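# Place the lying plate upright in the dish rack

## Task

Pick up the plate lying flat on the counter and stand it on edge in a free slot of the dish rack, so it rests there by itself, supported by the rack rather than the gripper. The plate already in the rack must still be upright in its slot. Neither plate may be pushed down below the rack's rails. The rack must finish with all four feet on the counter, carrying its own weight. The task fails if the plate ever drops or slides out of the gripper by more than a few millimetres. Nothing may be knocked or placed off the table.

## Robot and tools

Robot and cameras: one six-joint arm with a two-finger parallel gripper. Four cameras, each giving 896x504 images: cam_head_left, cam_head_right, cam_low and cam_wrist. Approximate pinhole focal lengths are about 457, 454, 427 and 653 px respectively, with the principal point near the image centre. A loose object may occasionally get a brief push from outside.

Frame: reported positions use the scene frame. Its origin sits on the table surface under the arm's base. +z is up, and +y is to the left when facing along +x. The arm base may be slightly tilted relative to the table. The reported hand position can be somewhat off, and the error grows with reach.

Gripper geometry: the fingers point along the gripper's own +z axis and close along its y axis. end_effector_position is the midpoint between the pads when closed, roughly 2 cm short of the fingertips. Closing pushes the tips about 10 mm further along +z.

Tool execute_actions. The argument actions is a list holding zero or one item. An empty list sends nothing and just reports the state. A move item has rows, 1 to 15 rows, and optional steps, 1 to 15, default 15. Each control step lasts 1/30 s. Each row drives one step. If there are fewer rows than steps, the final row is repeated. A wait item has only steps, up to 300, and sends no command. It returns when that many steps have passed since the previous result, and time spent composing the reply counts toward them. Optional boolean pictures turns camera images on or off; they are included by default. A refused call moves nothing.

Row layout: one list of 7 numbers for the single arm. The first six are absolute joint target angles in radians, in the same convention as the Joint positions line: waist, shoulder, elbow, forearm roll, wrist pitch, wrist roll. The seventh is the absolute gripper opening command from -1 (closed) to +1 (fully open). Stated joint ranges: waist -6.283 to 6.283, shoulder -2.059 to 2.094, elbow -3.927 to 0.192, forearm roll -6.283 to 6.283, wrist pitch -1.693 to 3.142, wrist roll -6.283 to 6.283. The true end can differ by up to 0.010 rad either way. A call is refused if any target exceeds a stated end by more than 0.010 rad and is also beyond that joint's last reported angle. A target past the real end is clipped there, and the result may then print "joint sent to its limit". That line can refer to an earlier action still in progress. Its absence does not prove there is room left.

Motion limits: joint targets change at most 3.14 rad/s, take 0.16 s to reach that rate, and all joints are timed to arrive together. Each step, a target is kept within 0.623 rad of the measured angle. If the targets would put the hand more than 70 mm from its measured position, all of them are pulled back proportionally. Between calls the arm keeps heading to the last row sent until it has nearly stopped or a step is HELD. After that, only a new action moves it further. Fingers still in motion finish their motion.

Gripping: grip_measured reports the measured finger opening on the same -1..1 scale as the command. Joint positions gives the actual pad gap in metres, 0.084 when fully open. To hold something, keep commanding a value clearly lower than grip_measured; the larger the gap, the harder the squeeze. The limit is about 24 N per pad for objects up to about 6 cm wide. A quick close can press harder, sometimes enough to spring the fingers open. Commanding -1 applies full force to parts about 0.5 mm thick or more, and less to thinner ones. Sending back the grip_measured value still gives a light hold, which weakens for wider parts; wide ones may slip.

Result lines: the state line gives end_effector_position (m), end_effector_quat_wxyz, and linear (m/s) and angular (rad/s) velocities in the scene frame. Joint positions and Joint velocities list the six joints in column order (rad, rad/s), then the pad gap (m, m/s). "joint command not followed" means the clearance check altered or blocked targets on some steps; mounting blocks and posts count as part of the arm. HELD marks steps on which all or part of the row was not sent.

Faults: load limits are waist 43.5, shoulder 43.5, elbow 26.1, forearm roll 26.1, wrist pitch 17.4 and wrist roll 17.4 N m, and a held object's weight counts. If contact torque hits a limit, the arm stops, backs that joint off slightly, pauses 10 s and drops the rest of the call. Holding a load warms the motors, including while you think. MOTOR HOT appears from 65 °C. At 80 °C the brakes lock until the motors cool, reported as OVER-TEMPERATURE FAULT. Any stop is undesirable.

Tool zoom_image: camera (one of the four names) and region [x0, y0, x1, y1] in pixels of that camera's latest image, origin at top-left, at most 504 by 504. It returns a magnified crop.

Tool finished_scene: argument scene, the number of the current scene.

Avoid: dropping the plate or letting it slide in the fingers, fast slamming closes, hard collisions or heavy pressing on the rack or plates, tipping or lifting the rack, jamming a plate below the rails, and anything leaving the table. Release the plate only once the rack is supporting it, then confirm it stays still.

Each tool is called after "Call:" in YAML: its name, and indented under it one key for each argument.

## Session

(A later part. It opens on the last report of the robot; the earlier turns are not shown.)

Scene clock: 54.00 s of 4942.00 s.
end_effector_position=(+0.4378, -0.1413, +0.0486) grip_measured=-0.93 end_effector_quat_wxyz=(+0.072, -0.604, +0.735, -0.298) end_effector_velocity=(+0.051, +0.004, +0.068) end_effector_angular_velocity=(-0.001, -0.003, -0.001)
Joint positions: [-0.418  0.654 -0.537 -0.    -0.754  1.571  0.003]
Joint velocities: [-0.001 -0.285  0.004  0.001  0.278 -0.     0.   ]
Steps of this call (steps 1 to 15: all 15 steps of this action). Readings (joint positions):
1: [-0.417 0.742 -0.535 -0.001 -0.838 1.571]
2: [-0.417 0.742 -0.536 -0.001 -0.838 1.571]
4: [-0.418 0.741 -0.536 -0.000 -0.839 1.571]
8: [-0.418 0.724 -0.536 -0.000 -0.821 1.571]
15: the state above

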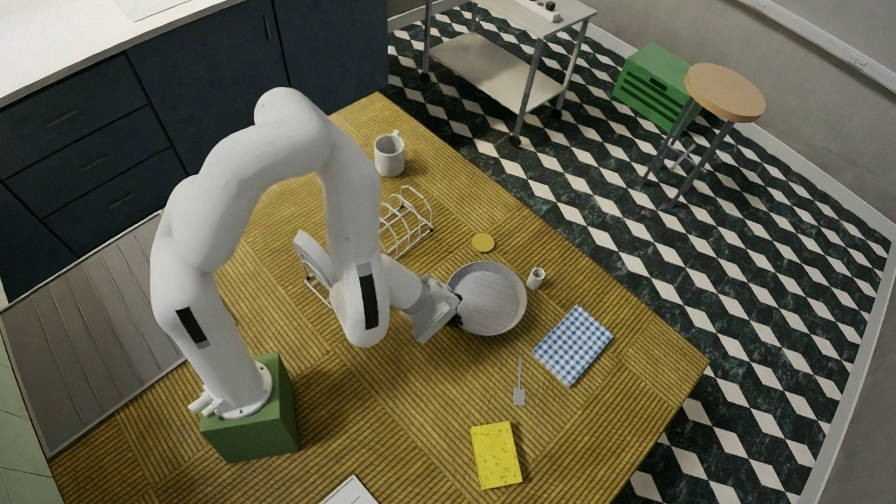

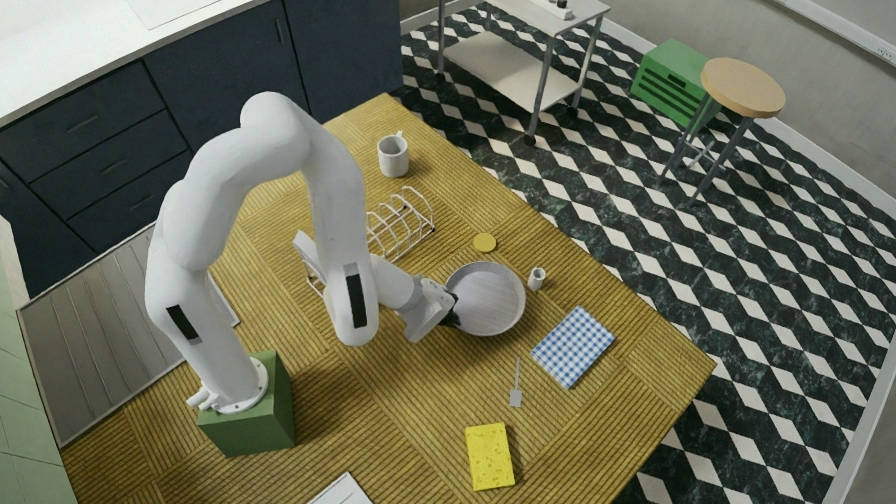

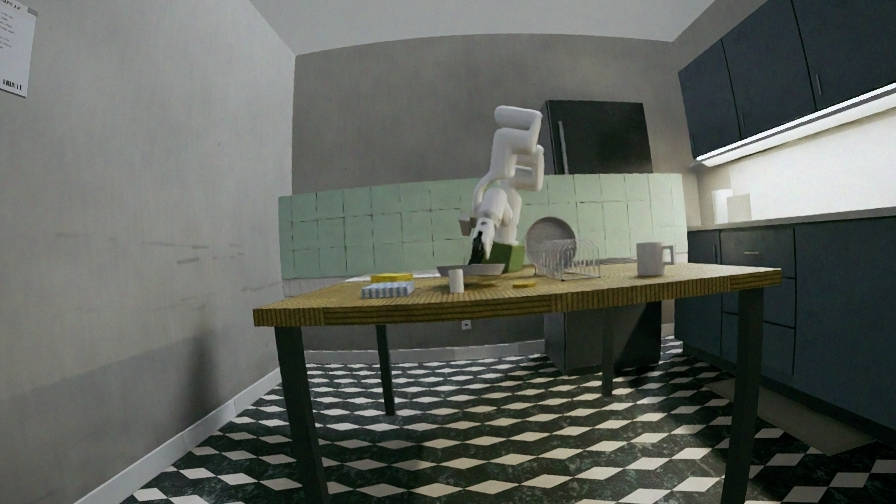

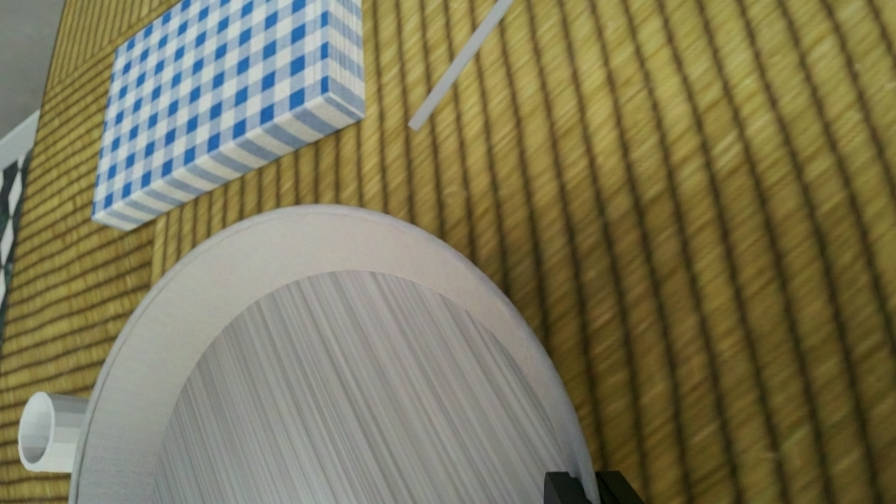

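Call:
execute_actions:
  actions:
    - {"rows":[[-0.418,0.63,-0.54,0,-0.727,1.571,-1],[-0.418,0.61,-0.545,0,-0.702,1.571,-1],[-0.418,0.585,-0.55,0,-0.672,1.571,-1],[-0.418,0.56,-0.56,0,-0.637,1.571,-1],[-0.418,0.535,-0.57,0,-0.602,1.571,-1],[-0.418,0.51,-0.58,0,-0.567,1.571,-1],[-0.418,0.485,-0.59,0,-0.532,1.571,-1],[-0.418,0.46,-0.605,0,-0.492,1.571,-1],[-0.418,0.435,-0.62,0,-0.452,1.571,-1],[-0.418,0.41,-0.635,0,-0.412,1.571,-1],[-0.418,0.385,-0.65,0,-0.372,1.571,-1],[-0.418,0.36,-0.665,0,-0.332,1.571,-1],[-0.418,0.335,-0.68,0,-0.292,1.571,-1],[-0.418,0.31,-0.695,0,-0.252,1.571,-1],[-0.418,0.285,-0.71,0,-0.212,1.571,-1]]}
  pictures: false

Call:
execute_actions:
  actions:
    - {"rows":[[-0.418,0.26,-0.73,0,-0.16,1.571,-1],[-0.418,0.235,-0.75,0,-0.11,1.571,-1],[-0.418,0.21,-0.77,0,-0.06,1.571,-1],[-0.418,0.19,-0.795,0,0,1.571,-1],[-0.418,0.17,-0.82,0,0.06,1.571,-1],[-0.418,0.15,-0.85,0,0.12,1.571,-1],[-0.418,0.135,-0.88,0,0.18,1.571,-1],[-0.418,0.12,-0.915,0,0.24,1.571,-1],[-0.418,0.11,-0.95,0,0.30,1.571,-1],[-0.418,0.10,-0.985,0,0.36,1.571,-1],[-0.418,0.10,-1.02,0,0.42,1.571,-1],[-0.418,0.10,-1.055,0,0.48,1.571,-1],[-0.418,0.10,-1.09,0,0.54,1.571,-1],[-0.418,0.10,-1.125,0,0.60,1.571,-1],[-0.418,0.11,-1.16,0,0.66,1.571,-1]]}
  pictures: false

Call:
execute_actions:
  actions:
    - {"rows":[[-0.418,0.12,-1.19,0,0.715,1.565,-1],[-0.418,0.13,-1.22,0,0.77,1.56,-1],[-0.418,0.14,-1.25,0,0.825,1.555,-1],[-0.418,0.15,-1.28,0,0.88,1.55,-1],[-0.418,0.16,-1.31,0,0.935,1.545,-1],[-0.418,0.17,-1.34,0,0.99,1.54,-1],[-0.418,0.18,-1.37,0,1.045,1.535,-1],[-0.418,0.19,-1.40,0,1.10,1.53,-1],[-0.418,0.20,-1.43,0,1.155,1.525,-1],[-0.418,0.21,-1.46,0,1.21,1.52,-1],[-0.418,0.22,-1.49,0,1.265,1.515,-1],[-0.418,0.23,-1.52,0,1.32,1.51,-1],[-0.418,0.24,-1.55,0,1.375,1.505,-1],[-0.418,0.25,-1.58,0,1.43,1.50,-1],[-0.418,0.26,-1.61,0,1.485,1.495,-1]]}
  pictures: false

Call:
execute_actions:
  actions:
    - {"rows":[[-0.40,0.275,-1.635,0,1.535,1.49,-1],[-0.38,0.29,-1.66,0,1.585,1.485,-1],[-0.36,0.305,-1.685,0,1.635,1.48,-1],[-0.34,0.32,-1.71,0,1.685,1.475,-1],[-0.32,0.335,-1.735,0,1.735,1.47,-1],[-0.30,0.35,-1.76,0,1.785,1.465,-1],[-0.28,0.365,-1.785,0,1.835,1.46,-1],[-0.26,0.38,-1.81,0,1.885,1.455,-1],[-0.24,0.395,-1.835,0,1.935,1.45,-1],[-0.22,0.41,-1.86,0,1.985,1.445,-1],[-0.20,0.425,-1.88,0,2.035,1.44,-1],[-0.18,0.44,-1.90,0,2.085,1.435,-1],[-0.16,0.455,-1.92,0,2.135,1.43,-1],[-0.14,0.47,-1.94,0,2.185,1.425,-1],[-0.12,0.485,-1.955,0,2.23,1.42,-1]]}
  pictures: false

Call:
execute_actions:
  actions:
    - {"rows":[[-0.10,0.49,-1.955,0,2.239,1.415,-1],[-0.08,0.495,-1.955,0,2.239,1.415,-1],[-0.06,0.5,-1.955,0,2.239,1.415,-1],[-0.04,0.505,-1.955,0,2.239,1.415,-1],[-0.02,0.51,-1.955,0,2.239,1.415,-1],[0,0.515,-1.955,0,2.239,1.415,-1],[0.02,0.52,-1.955,0,2.239,1.415,-1],[0.04,0.525,-1.955,0,2.239,1.415,-1],[0.055,0.53,-1.955,0,2.239,1.415,-1],[0.065,0.535,-1.955,0,2.239,1.415,-1],[0.0706,0.541,-1.955,0,2.239,1.415,-1]]}

Call:
zoom_image:
  camera: "cam_head_right"
  region: [270,60,520,320]

Call:
zoom_image:
  camera: "cam_low"
  region: [470,100,670,300]

Scene clock: 72.10 s of 4942.00 s.
end_effector_position=(+0.5218, -0.1396, +0.1402) grip_measured=-0.93 end_effector_quat_wxyz=(+0.073, -0.604, +0.735, -0.299) end_effector_velocity=(+0.211, +0.023, +0.299) end_effector_angular_velocity=(-0.000, -0.003, +0.000)
Joint positions: [-0.418  0.361 -0.665 -0.    -0.335  1.571  0.003]
Joint velocities: [ 0.    -0.741 -0.443  0.001  1.181  0.    -0.   ]
Steps of this call (steps 1 to 30: the robot went on to your last target; steps 31 to 120: nothing new was sent; then 13.60 s passed at rest; steps 121 to 135: all 15 steps of this action). Readings (joint positions):
121: [-0.418 0.640 -0.537 -0.000 -0.740 1.571]
122: [-0.418 0.638 -0.537 0.000 -0.736 1.571]
124: [-0.418 0.619 -0.541 0.000 -0.708 1.571]
128: [-0.418 0.532 -0.572 -0.000 -0.598 1.571]
135: the state above

Scene clock: 72.60 s of 4942.00 s.
end_effector_position=(+0.5926, -0.1167, +0.2963) grip_measured=-0.94 end_effector_quat_wxyz=(+0.028, -0.608, +0.755, -0.244) end_effector_velocity=(+0.038, +0.048, +0.217) end_effector_angular_velocity=(+0.179, +0.646, -0.176)
Joint positions: [-0.418  0.101 -1.039  0.     0.447  1.571  0.003]
Joint velocities: [-0.    -0.048 -1.039 -0.001  1.78  -0.     0.   ]
Steps of this call (steps 1 to 15: all 15 steps of this action). Readings (joint positions):
1: [-0.418 0.337 -0.680 0.000 -0.296 1.571]
2: [-0.418 0.312 -0.695 0.000 -0.255 1.571]
4: [-0.418 0.264 -0.728 0.000 -0.167 1.571]
8: [-0.418 0.179 -0.813 0.000 0.039 1.571]
15: the state above

Scene clock: 73.10 s of 4942.00 s.
end_effector_position=(+0.5484, -0.0938, +0.3352) grip_measured=-0.94 end_effector_quat_wxyz=(-0.127, -0.619, +0.774, -0.043) end_effector_velocity=(-0.147, +0.071, +0.112) end_effector_angular_velocity=(+0.288, +0.994, -0.119)
Joint positions: [-0.418  0.226 -1.507  0.     1.296  1.512  0.003]
Joint velocities: [-0.     0.293 -0.903  0.     1.64  -0.149 -0.   ]
Steps of this call (steps 1 to 15: all 15 steps of this action). Readings (joint positions):
1: [-0.418 0.100 -1.074 0.000 0.507 1.571]
2: [-0.418 0.102 -1.107 0.000 0.567 1.571]
4: [-0.418 0.112 -1.174 0.000 0.683 1.568]
8: [-0.418 0.157 -1.294 0.000 0.910 1.548]
15: the state above

Scene clock: 73.60 s of 4942.00 s.
end_effector_position=(+0.4691, +0.0401, +0.3508) grip_measured=-0.94 end_effector_quat_wxyz=(+0.313, +0.660, -0.653, -0.200) end_effector_velocity=(-0.209, +0.286, +0.056) end_effector_angular_velocity=(+0.217, +1.441, +0.373)
Joint positions: [-0.186  0.435 -1.893  0.     2.068  1.437  0.003]
Joint velocities: [ 0.593  0.447 -0.617 -0.002  1.49  -0.15  -0.   ]
Steps of this call (steps 1 to 15: all 15 steps of this action). Readings (joint positions):
1: [-0.418 0.236 -1.537 0.000 1.351 1.507]
2: [-0.418 0.246 -1.567 0.000 1.405 1.502]
4: [-0.409 0.270 -1.624 -0.001 1.512 1.492]
8: [-0.327 0.330 -1.726 0.000 1.717 1.472]
15: the state above

Scene clock: 74.10 s of 4942.00 s.
end_effector_position=(+0.4316, +0.1408, +0.3196) grip_measured=-0.94 end_effector_quat_wxyz=(+0.409, +0.697, -0.527, -0.263) end_effector_velocity=(+0.000, -0.011, -0.006) end_effector_angular_velocity=(-0.018, +0.018, -0.017)
Joint positions: [ 0.071  0.542 -1.953  0.     2.239  1.415  0.003]
Joint velocities: [-0.016  0.021  0.    -0.011  0.004  0.     0.   ]
Steps of this call (steps 1 to 15: all 15 steps of this action). Readings (joint positions):
1: [-0.166 0.450 -1.913 0.000 2.118 1.432]
2: [-0.145 0.464 -1.930 -0.000 2.164 1.426]
4: [-0.098 0.488 -1.950 -0.000 2.221 1.418]
8: [-0.012 0.512 -1.954 0.000 2.238 1.415]
15: the state above

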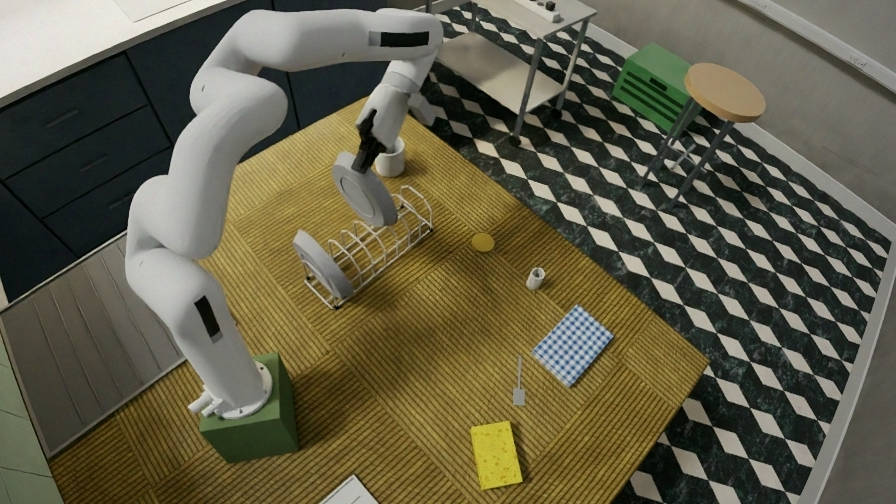

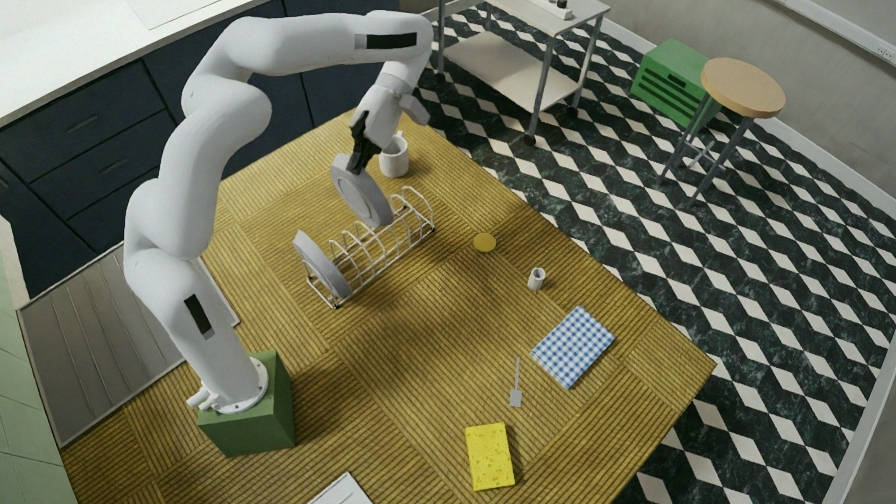

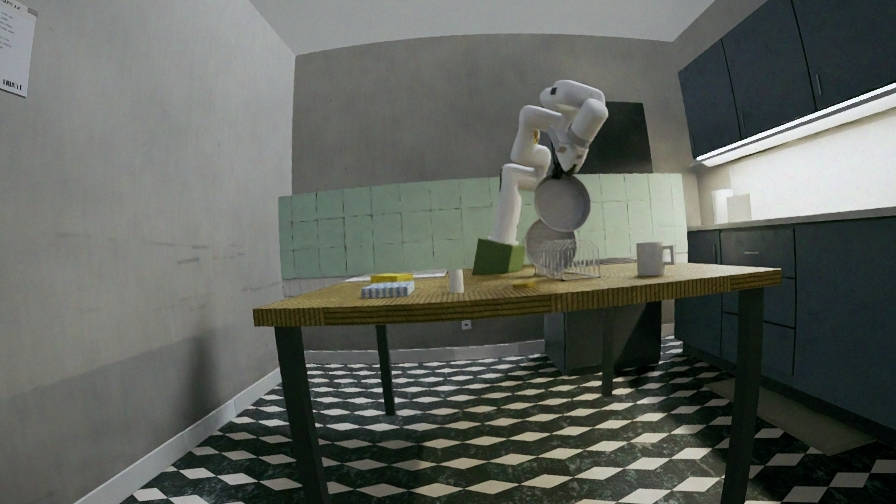

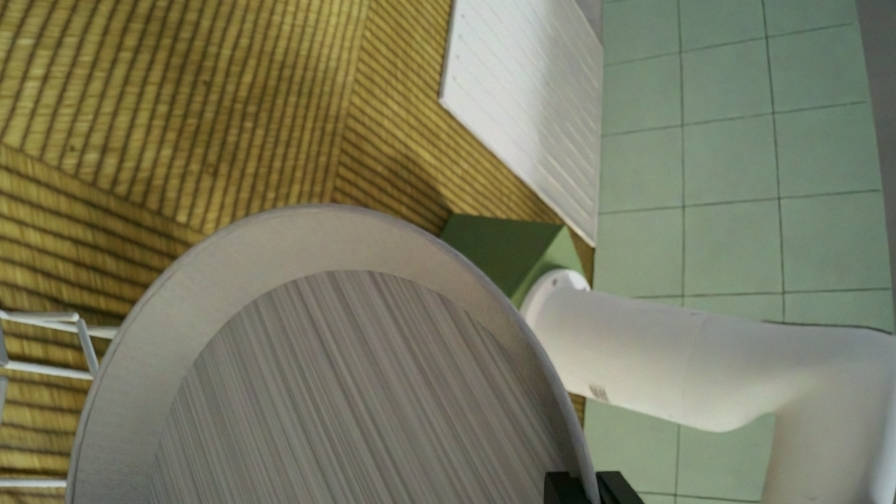

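Region (270, 60, 520, 320) of cam_head_right's 896x504 image, scaled by 1.938, with more detail than that image has; it fills the left 485 columns of this view, and the rest is white.

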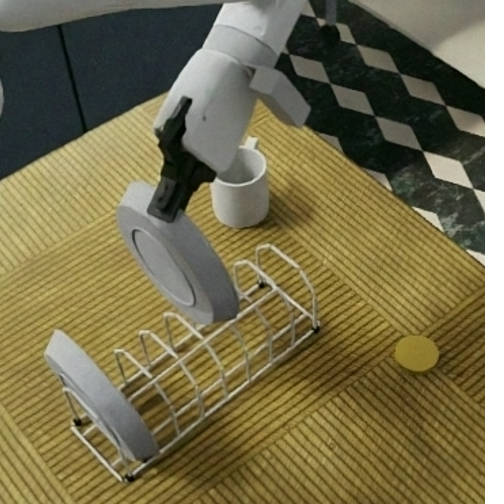

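Region (470, 100, 670, 300) of cam_low's 896x504 image, scaled by 2.520, with more detail than that image has.

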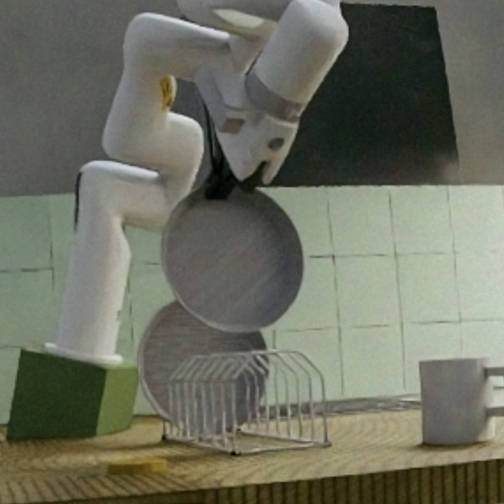

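Call:
execute_actions:
  actions:
    - {"rows":[[0.073,0.545,-1.946,0,2.227,1.419,-1],[0.073,0.545,-1.946,0,2.227,1.419,-1],[0.076,0.55,-1.937,0,2.214,1.424,-1],[0.076,0.55,-1.937,0,2.214,1.424,-1],[0.079,0.555,-1.928,0,2.201,1.428,-1],[0.079,0.555,-1.928,0,2.201,1.428,-1],[0.081,0.56,-1.92,0,2.189,1.432,-1],[0.083,0.564,-1.913,0,2.178,1.436,-1],[0.086,0.569,-1.906,0,2.166,1.44,-1]]}

Call:
zoom_image:
  camera: "cam_head_left"
  region: [290,150,450,310]

Call:
zoom_image:
  camera: "cam_low"
  region: [510,170,620,290]

Scene clock: 77.77 s of 4942.00 s.
end_effector_position=(+0.4321, +0.1407, +0.2875) grip_measured=-0.94 end_effector_quat_wxyz=(+0.415, +0.693, -0.530, -0.257) end_effector_velocity=(+0.005, +0.003, -0.007) end_effector_angular_velocity=(+0.012, -0.027, +0.005)
Joint positions: [ 0.086  0.569 -1.907 -0.     2.167  1.44   0.003]
Joint velocities: [ 0.003  0.002  0.001  0.007 -0.031  0.002  0.   ]
Steps of this call (steps 1 to 15: the robot went on to your last target; steps 16 to 95: nothing new was sent; steps 96 to 110: all 15 steps of this action). Readings (joint positions):
96: [0.071 0.541 -1.955 -0.000 2.239 1.415]
97: [0.071 0.541 -1.953 -0.000 2.235 1.416]
99: [0.073 0.545 -1.946 -0.000 2.225 1.420]
103: [0.079 0.556 -1.927 0.000 2.200 1.428]
110: the state above

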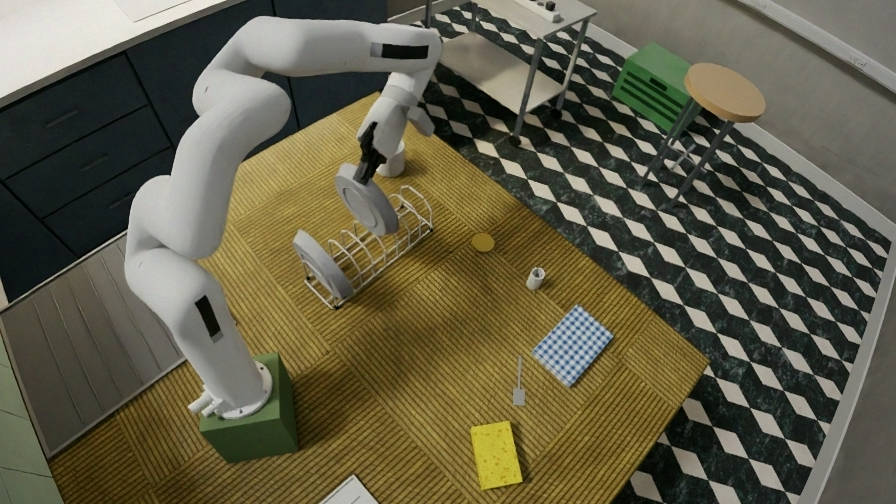

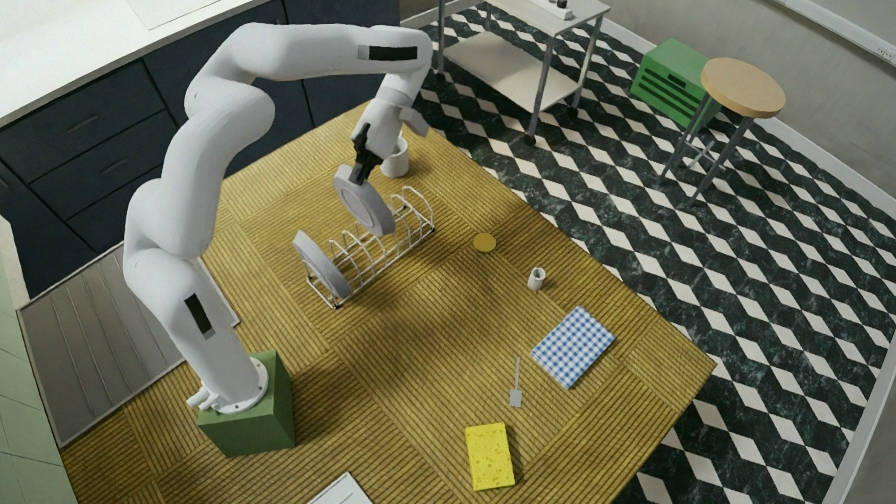

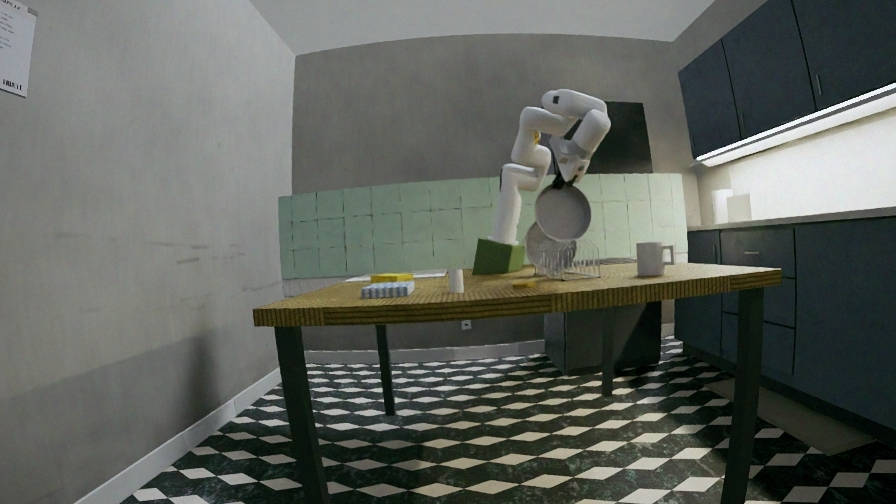

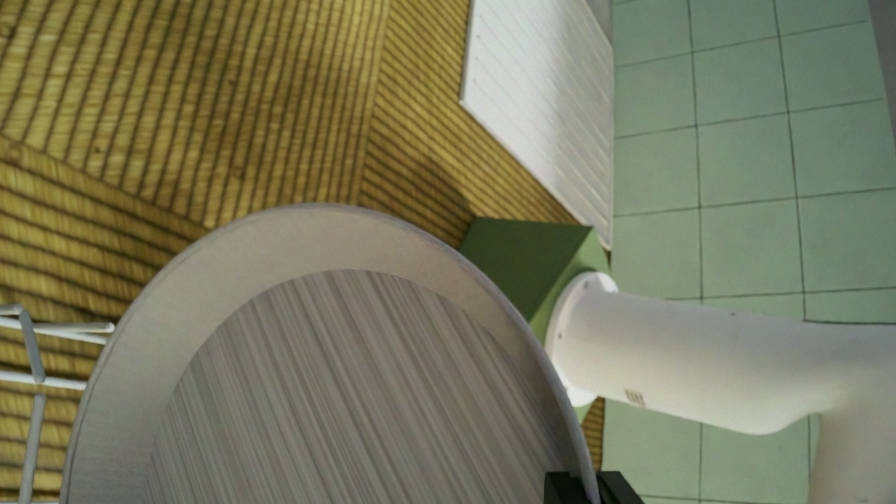

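Region (290, 150, 450, 310) of cam_head_left's 896x504 image, scaled by 3.150, with more detail than that image has.

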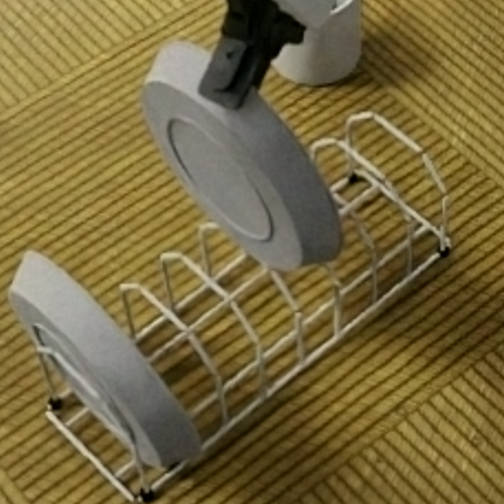

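Region (510, 170, 620, 290) of cam_low's 896x504 image, scaled by 4.200, with more detail than that image has; it fills the left 462 columns of this view, and the rest is white.

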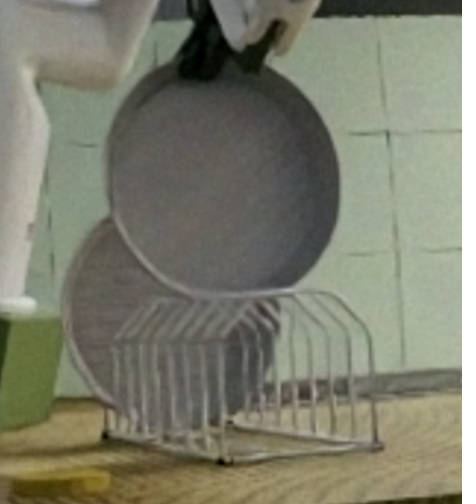

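Call:
execute_actions:
  actions:
    - {"rows":[[0.085,0.569,-1.913,0,2.18,1.438,-1],[0.085,0.572,-1.922,0,2.192,1.438,-1],[0.084,0.578,-1.932,0,2.204,1.437,-1],[0.084,0.586,-1.942,0,2.215,1.436,-1],[0.083,0.594,-1.952,0,2.225,1.436,-1],[0.083,0.602,-1.962,0,2.235,1.436,-1],[0.083,0.612,-1.972,0,2.245,1.436,-1],[0.083,0.622,-1.982,0,2.255,1.436,-1],[0.083,0.632,-1.9925,0,2.264,1.436,-1]]}
  pictures: false

Call:
execute_actions:
  actions:
    - {"rows":[[0.085,0.635,-1.988,0,2.257,1.439,-1],[0.085,0.635,-1.988,0,2.257,1.439,-1],[0.087,0.639,-1.984,0,2.249,1.442,-1],[0.087,0.639,-1.984,0,2.249,1.442,-1],[0.088,0.643,-1.98,0,2.241,1.445,-1],[0.088,0.643,-1.98,0,2.241,1.445,-1],[0.09,0.647,-1.976,0,2.233,1.448,-1],[0.09,0.647,-1.976,0,2.233,1.448,-1],[0.092,0.652,-1.972,0,2.225,1.451,-1],[0.092,0.652,-1.972,0,2.225,1.451,-1],[0.094,0.657,-1.968,0,2.217,1.455,-1],[0.096,0.6615,-1.964,0,2.209,1.458,-1]]}

Call:
zoom_image:
  camera: "cam_head_left"
  region: [290,150,450,310]

Scene clock: 93.23 s of 4942.00 s.
end_effector_position=(+0.4294, +0.1400, +0.2931) grip_measured=-0.94 end_effector_quat_wxyz=(+0.438, +0.676, -0.522, -0.282) end_effector_velocity=(+0.005, +0.004, +0.013) end_effector_angular_velocity=(+0.006, -0.031, +0.007)
Joint positions: [ 0.083  0.633 -1.991  0.     2.263  1.436  0.003]
Joint velocities: [ 0.001 -0.019 -0.023 -0.002  0.009  0.    -0.   ]
Steps of this call (steps 1 to 15: the robot went on to your last target; steps 16 to 100: nothing new was sent; then 11.63 s passed at rest; steps 101 to 115: all 15 steps of this action). Readings (joint positions):
101: [0.086 0.569 -1.906 -0.000 2.166 1.440]
102: [0.086 0.569 -1.908 0.000 2.170 1.439]
104: [0.085 0.573 -1.919 0.000 2.187 1.438]
108: [0.083 0.599 -1.959 0.000 2.230 1.436]
115: the state above

Scene clock: 93.73 s of 4942.00 s.
end_effector_position=(+0.4284, +0.1407, +0.2796) grip_measured=-0.74 end_effector_quat_wxyz=(+0.444, +0.672, -0.524, -0.276) end_effector_velocity=(-0.026, +0.005, -0.025) end_effector_angular_velocity=(-0.023, +0.106, -0.010)
Joint positions: [ 0.093  0.645 -1.972 -0.003  2.236  1.457  0.012]
Joint velocities: [ 0.029  0.021  0.087  0.018 -0.     0.02   0.068]
Steps of this call (steps 1 to 15: all 15 steps of this action). Readings (joint positions):
1: [0.083 0.632 -1.992 0.000 2.264 1.436]
2: [0.083 0.632 -1.992 -0.000 2.262 1.437]
4: [0.085 0.634 -1.989 -0.000 2.256 1.439]
8: [0.088 0.639 -1.983 -0.001 2.245 1.445]
15: the state above

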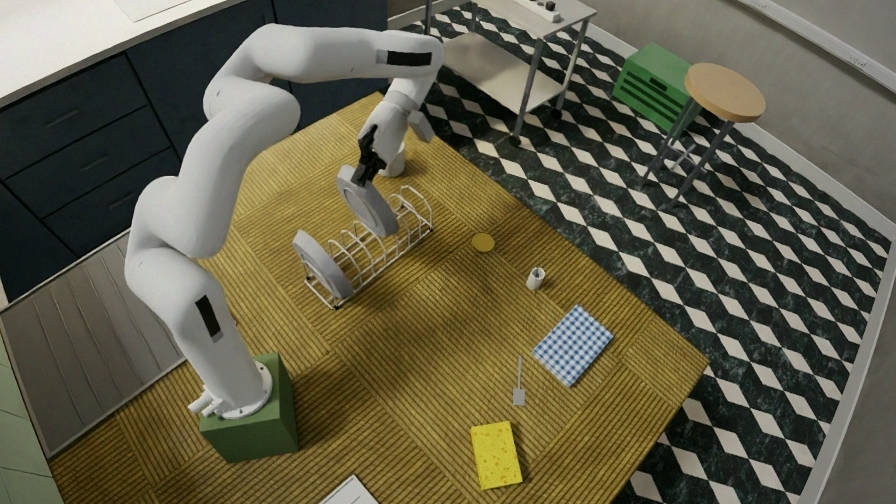

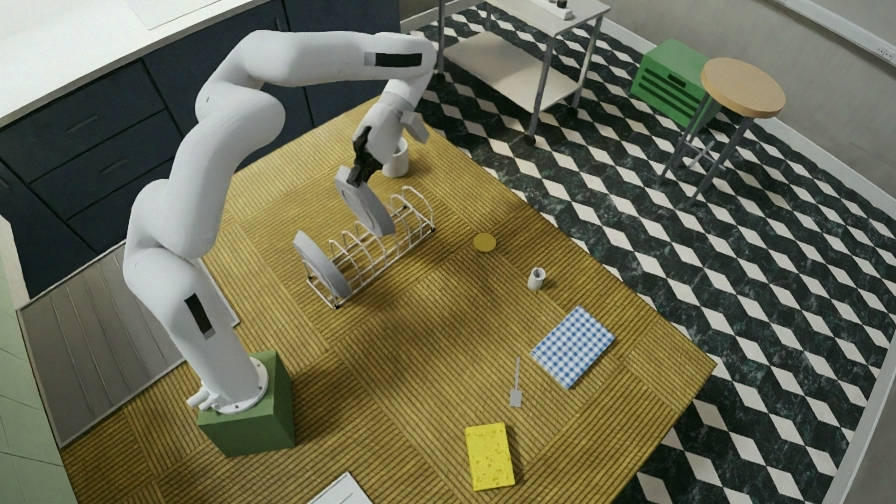

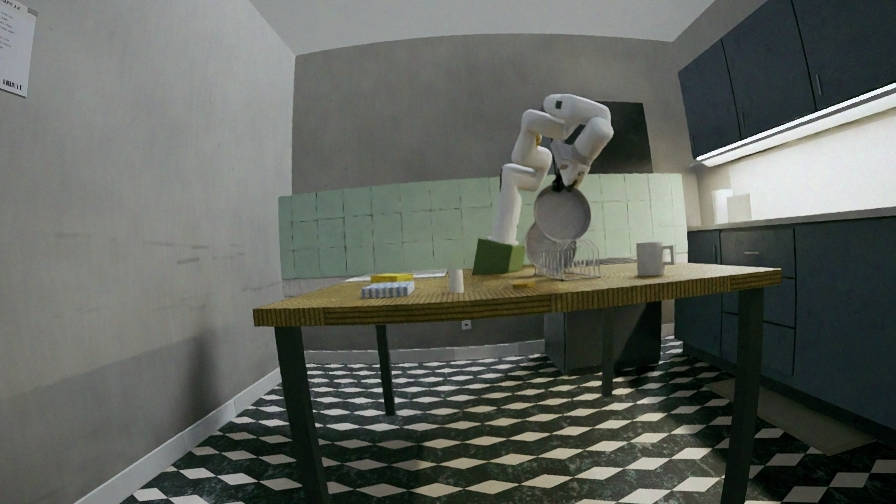

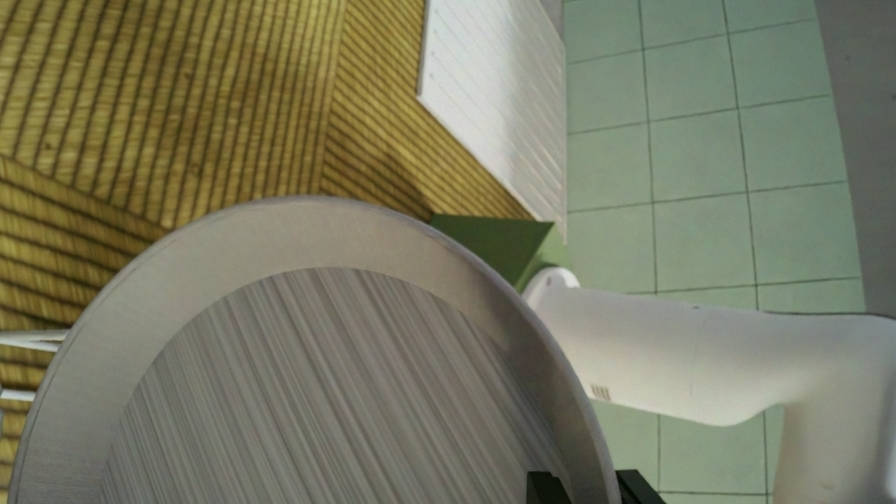

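Region (290, 150, 450, 310) of cam_head_left's 896x504 image, scaled by 3.150, with more detail than that image has.

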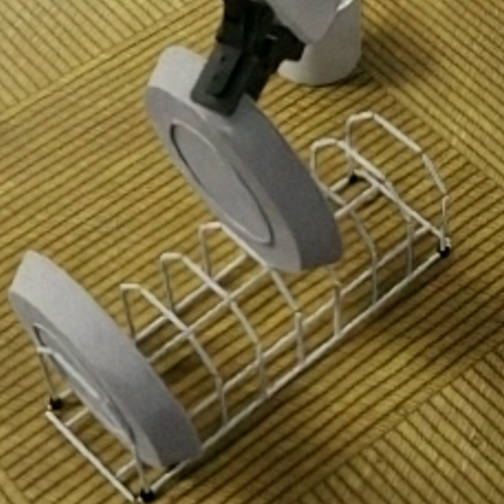

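Blocked on a hoop; back up.

Call:
execute_actions:
  actions:
    - {"rows":[[0.088,0.64,-1.982,0,2.247,1.445,-1],[0.088,0.64,-1.982,0,2.247,1.445,-1],[0.088,0.64,-1.982,0,2.247,1.445,-1],[0.085,0.635,-1.988,0,2.257,1.44,-1],[0.085,0.635,-1.988,0,2.257,1.44,-1],[0.083,0.632,-1.9925,0,2.264,1.436,-1],[0.083,0.632,-1.9925,0,2.264,1.436,-1],[0.08,0.627,-2.0,0,2.275,1.432,-1]]}

Call:
zoom_image:
  camera: "cam_head_left"
  region: [310,150,450,290]

Call:
zoom_image:
  camera: "cam_low"
  region: [510,170,620,290]

Scene clock: 96.03 s of 4942.00 s.
end_effector_position=(+0.4297, +0.1400, +0.2978) grip_measured=-0.94 end_effector_quat_wxyz=(+0.436, +0.677, -0.521, -0.283) end_effector_velocity=(-0.003, -0.001, +0.004) end_effector_angular_velocity=(-0.006, +0.015, -0.001)
Joint positions: [ 0.081  0.629 -1.999  0.     2.273  1.432  0.003]
Joint velocities: [ 0.    -0.003  0.003 -0.004  0.015 -0.001  0.   ]
Steps of this call (steps 1 to 15: the robot went on to your last target; steps 16 to 54: nothing new was sent; steps 55 to 69: all 15 steps of this action). Readings (joint positions):
55: [0.096 0.658 -1.964 0.000 2.227 1.458]
56: [0.095 0.656 -1.965 0.000 2.231 1.456]
58: [0.091 0.650 -1.972 0.002 2.243 1.448]
62: [0.085 0.638 -1.987 0.002 2.257 1.438]
69: the state above

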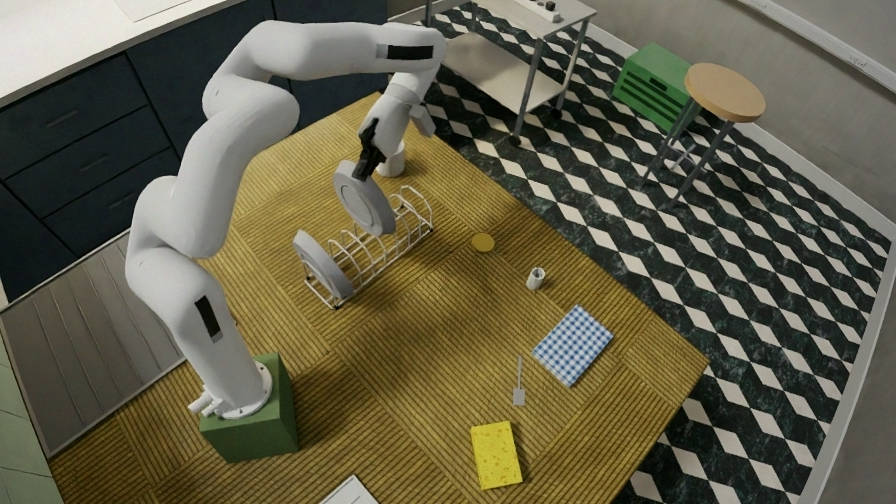

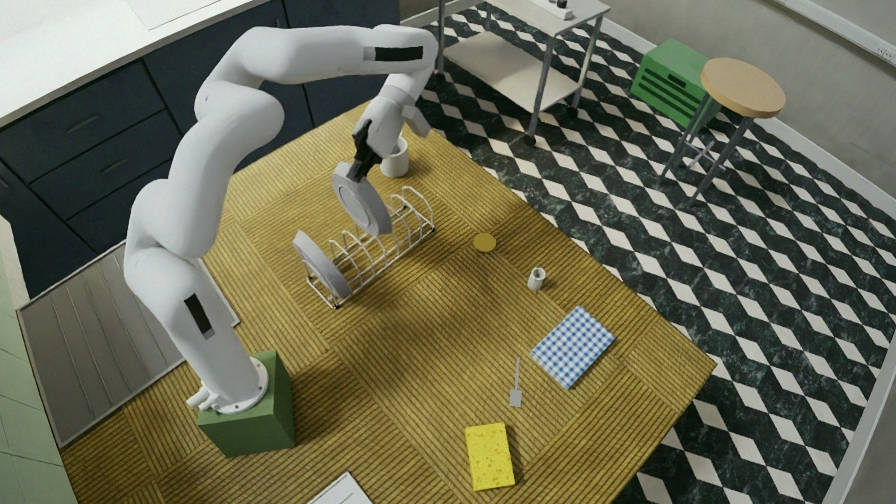

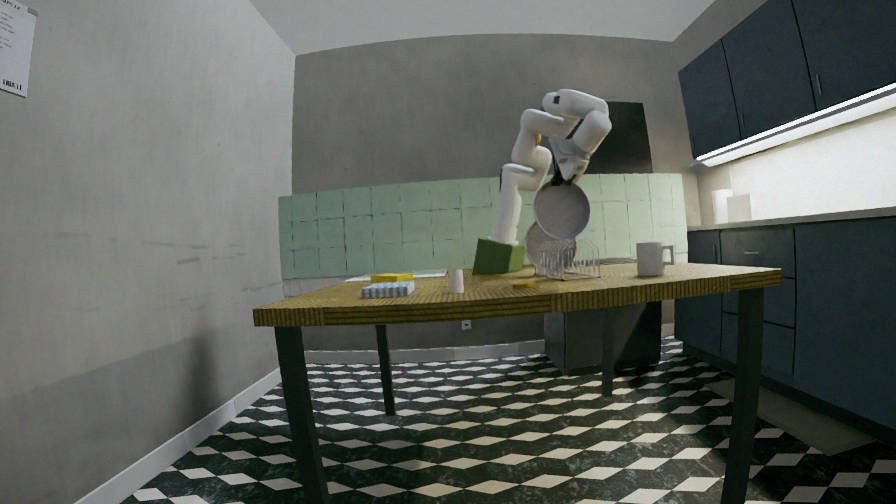

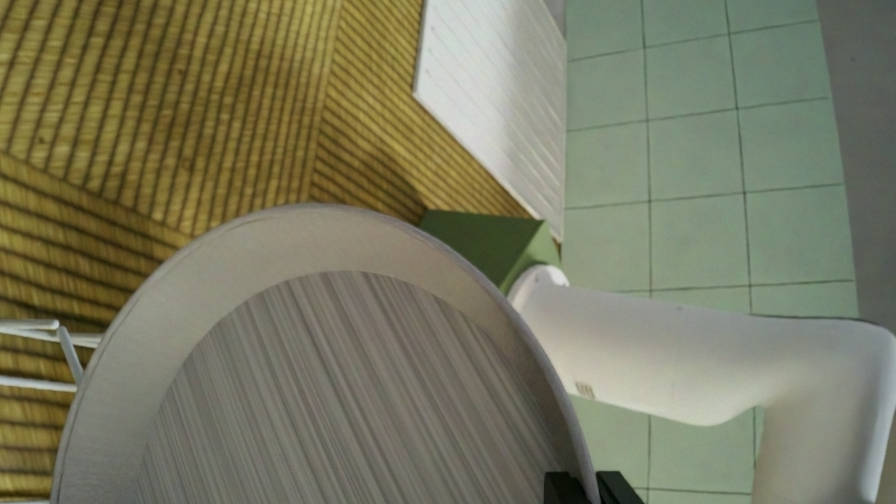

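Region (310, 150, 450, 290) of cam_head_left's 896x504 image, scaled by 3.600, with more detail than that image has.

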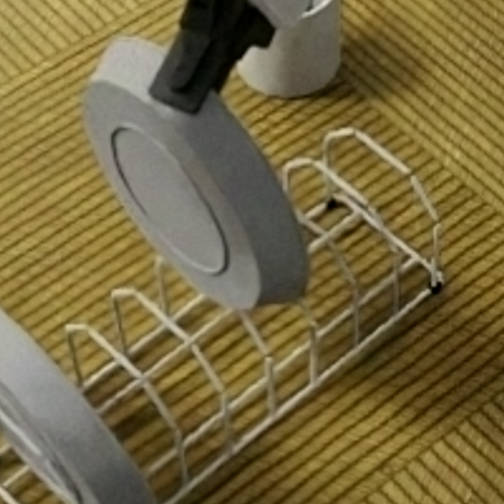

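Region (510, 170, 620, 290) of cam_low's 896x504 image, scaled by 4.200, with more detail than that image has; it fills the left 462 columns of this view, and the rest is white.

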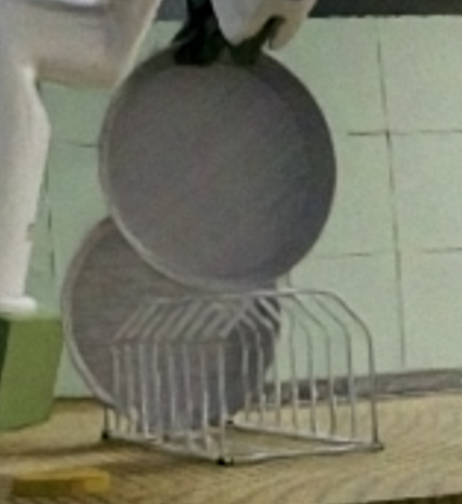

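Call:
execute_actions:
  actions:
    - {"rows":[[0.081,0.618,-1.986,0,2.27,1.432,-1],[0.082,0.609,-1.972,0,2.264,1.432,-1],[0.082,0.6,-1.958,0,2.259,1.433,-1],[0.083,0.591,-1.944,0,2.253,1.433,-1],[0.084,0.582,-1.93,0,2.248,1.434,-1],[0.085,0.574,-1.915,0,2.242,1.434,-1],[0.085,0.565,-1.901,0,2.237,1.435,-1],[0.086,0.557,-1.887,0,2.231,1.435,-1],[0.087,0.548,-1.872,0,2.226,1.436,-1],[0.087,0.54,-1.858,0,2.22,1.436,-1]]}
  pictures: false

Call:
execute_actions:
  actions:
    - {"rows":[[0.089,0.544,-1.854,0,2.213,1.438,-1],[0.089,0.544,-1.854,0,2.213,1.438,-1],[0.09,0.547,-1.85,0,2.206,1.44,-1],[0.09,0.547,-1.85,0,2.206,1.44,-1],[0.092,0.551,-1.847,0,2.199,1.443,-1],[0.092,0.551,-1.847,0,2.199,1.443,-1],[0.093,0.555,-1.843,0,2.192,1.445,-1],[0.093,0.555,-1.843,0,2.192,1.445,-1],[0.095,0.559,-1.84,0,2.186,1.447,-1],[0.095,0.559,-1.84,0,2.186,1.447,-1],[0.096,0.563,-1.837,0,2.179,1.449,-1]]}

Call:
zoom_image:
  camera: "cam_head_left"
  region: [310,150,450,290]

Scene clock: 106.37 s of 4942.00 s.
end_effector_position=(+0.4116, +0.1387, +0.3002) grip_measured=-0.94 end_effector_quat_wxyz=(+0.437, +0.678, -0.520, -0.280) end_effector_velocity=(-0.001, -0.002, -0.003) end_effector_angular_velocity=(-0.001, -0.002, -0.002)
Joint positions: [ 0.087  0.54  -1.859  0.     2.221  1.436  0.003]
Joint velocities: [-0.002 -0.003  0.015 -0.    -0.013  0.001  0.   ]
Steps of this call (steps 1 to 15: the robot went on to your last target; steps 16 to 100: nothing new was sent; then 6.50 s passed at rest; steps 101 to 115: all 15 steps of this action). Readings (joint positions):
101: [0.080 0.627 -2.000 -0.000 2.275 1.432]
102: [0.080 0.625 -1.996 -0.000 2.273 1.432]
104: [0.081 0.613 -1.977 -0.000 2.266 1.432]
108: [0.084 0.578 -1.923 0.000 2.245 1.434]
115: the state above

Scene clock: 106.87 s of 4942.00 s.
end_effector_position=(+0.4112, +0.1382, +0.2798) grip_measured=-0.93 end_effector_quat_wxyz=(+0.442, +0.676, -0.521, -0.278) end_effector_velocity=(-0.000, -0.002, -0.007) end_effector_angular_velocity=(-0.005, +0.003, -0.002)
Joint positions: [ 0.096  0.564 -1.837  0.     2.18   1.449  0.003]
Joint velocities: [ 0.     0.009  0.008 -0.001 -0.013  0.004 -0.   ]
Steps of this call (steps 1 to 15: all 15 steps of this action). Readings (joint positions):
1: [0.087 0.540 -1.858 -0.000 2.220 1.436]
2: [0.087 0.541 -1.858 -0.000 2.218 1.437]
4: [0.089 0.544 -1.854 -0.000 2.212 1.438]
8: [0.092 0.552 -1.846 0.000 2.198 1.443]
15: the state above

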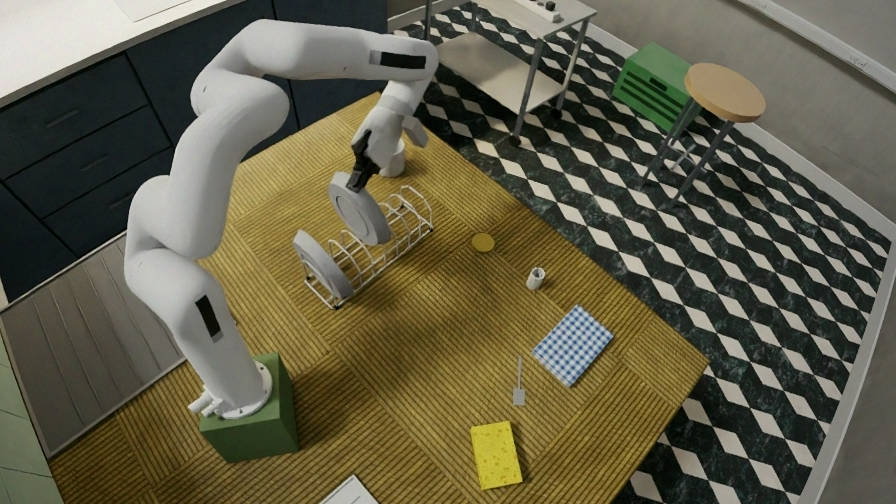

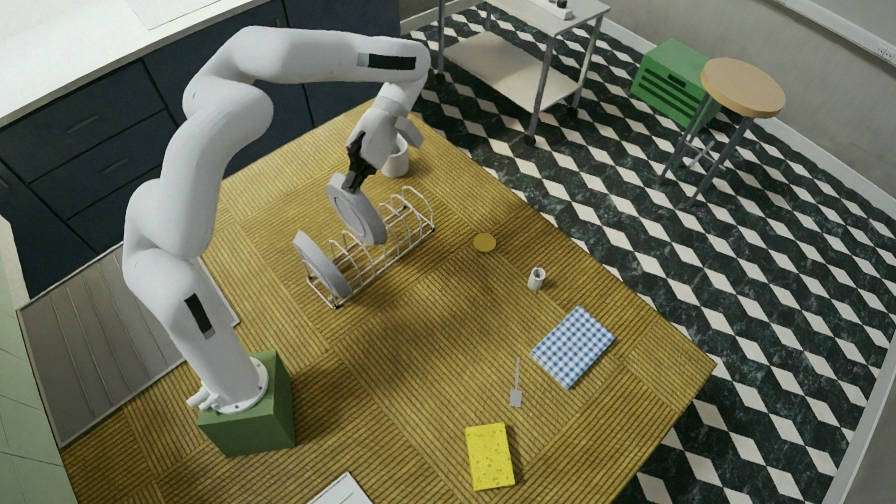

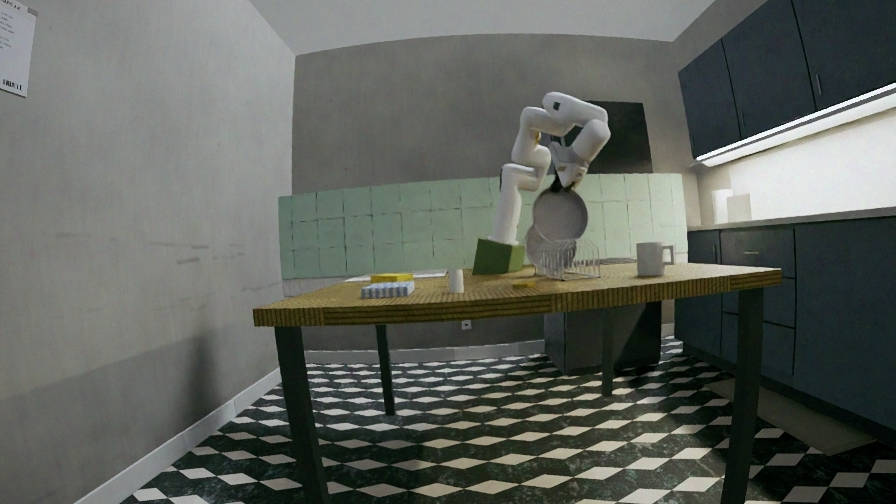

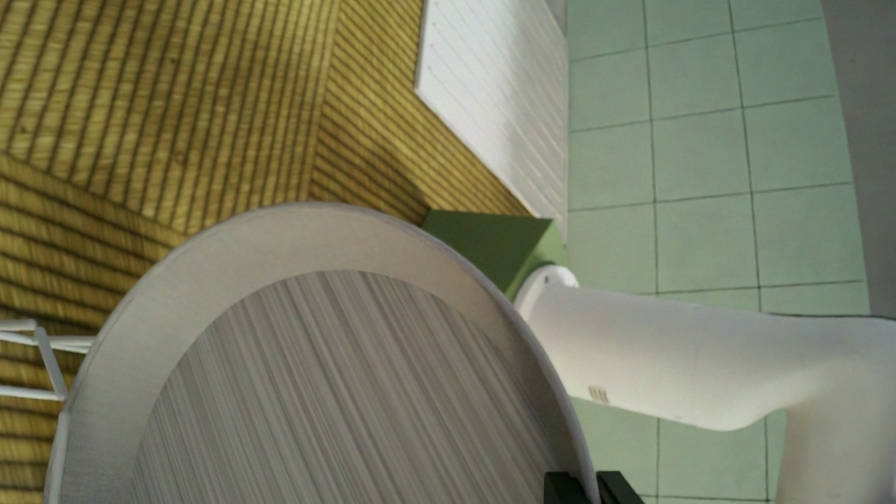

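Region (310, 150, 450, 290) of cam_head_left's 896x504 image, scaled by 3.600, with more detail than that image has.

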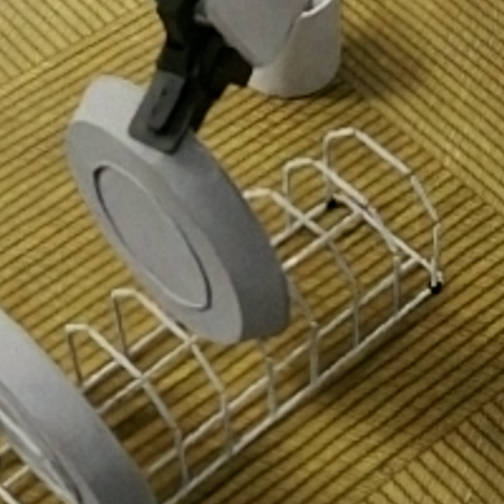

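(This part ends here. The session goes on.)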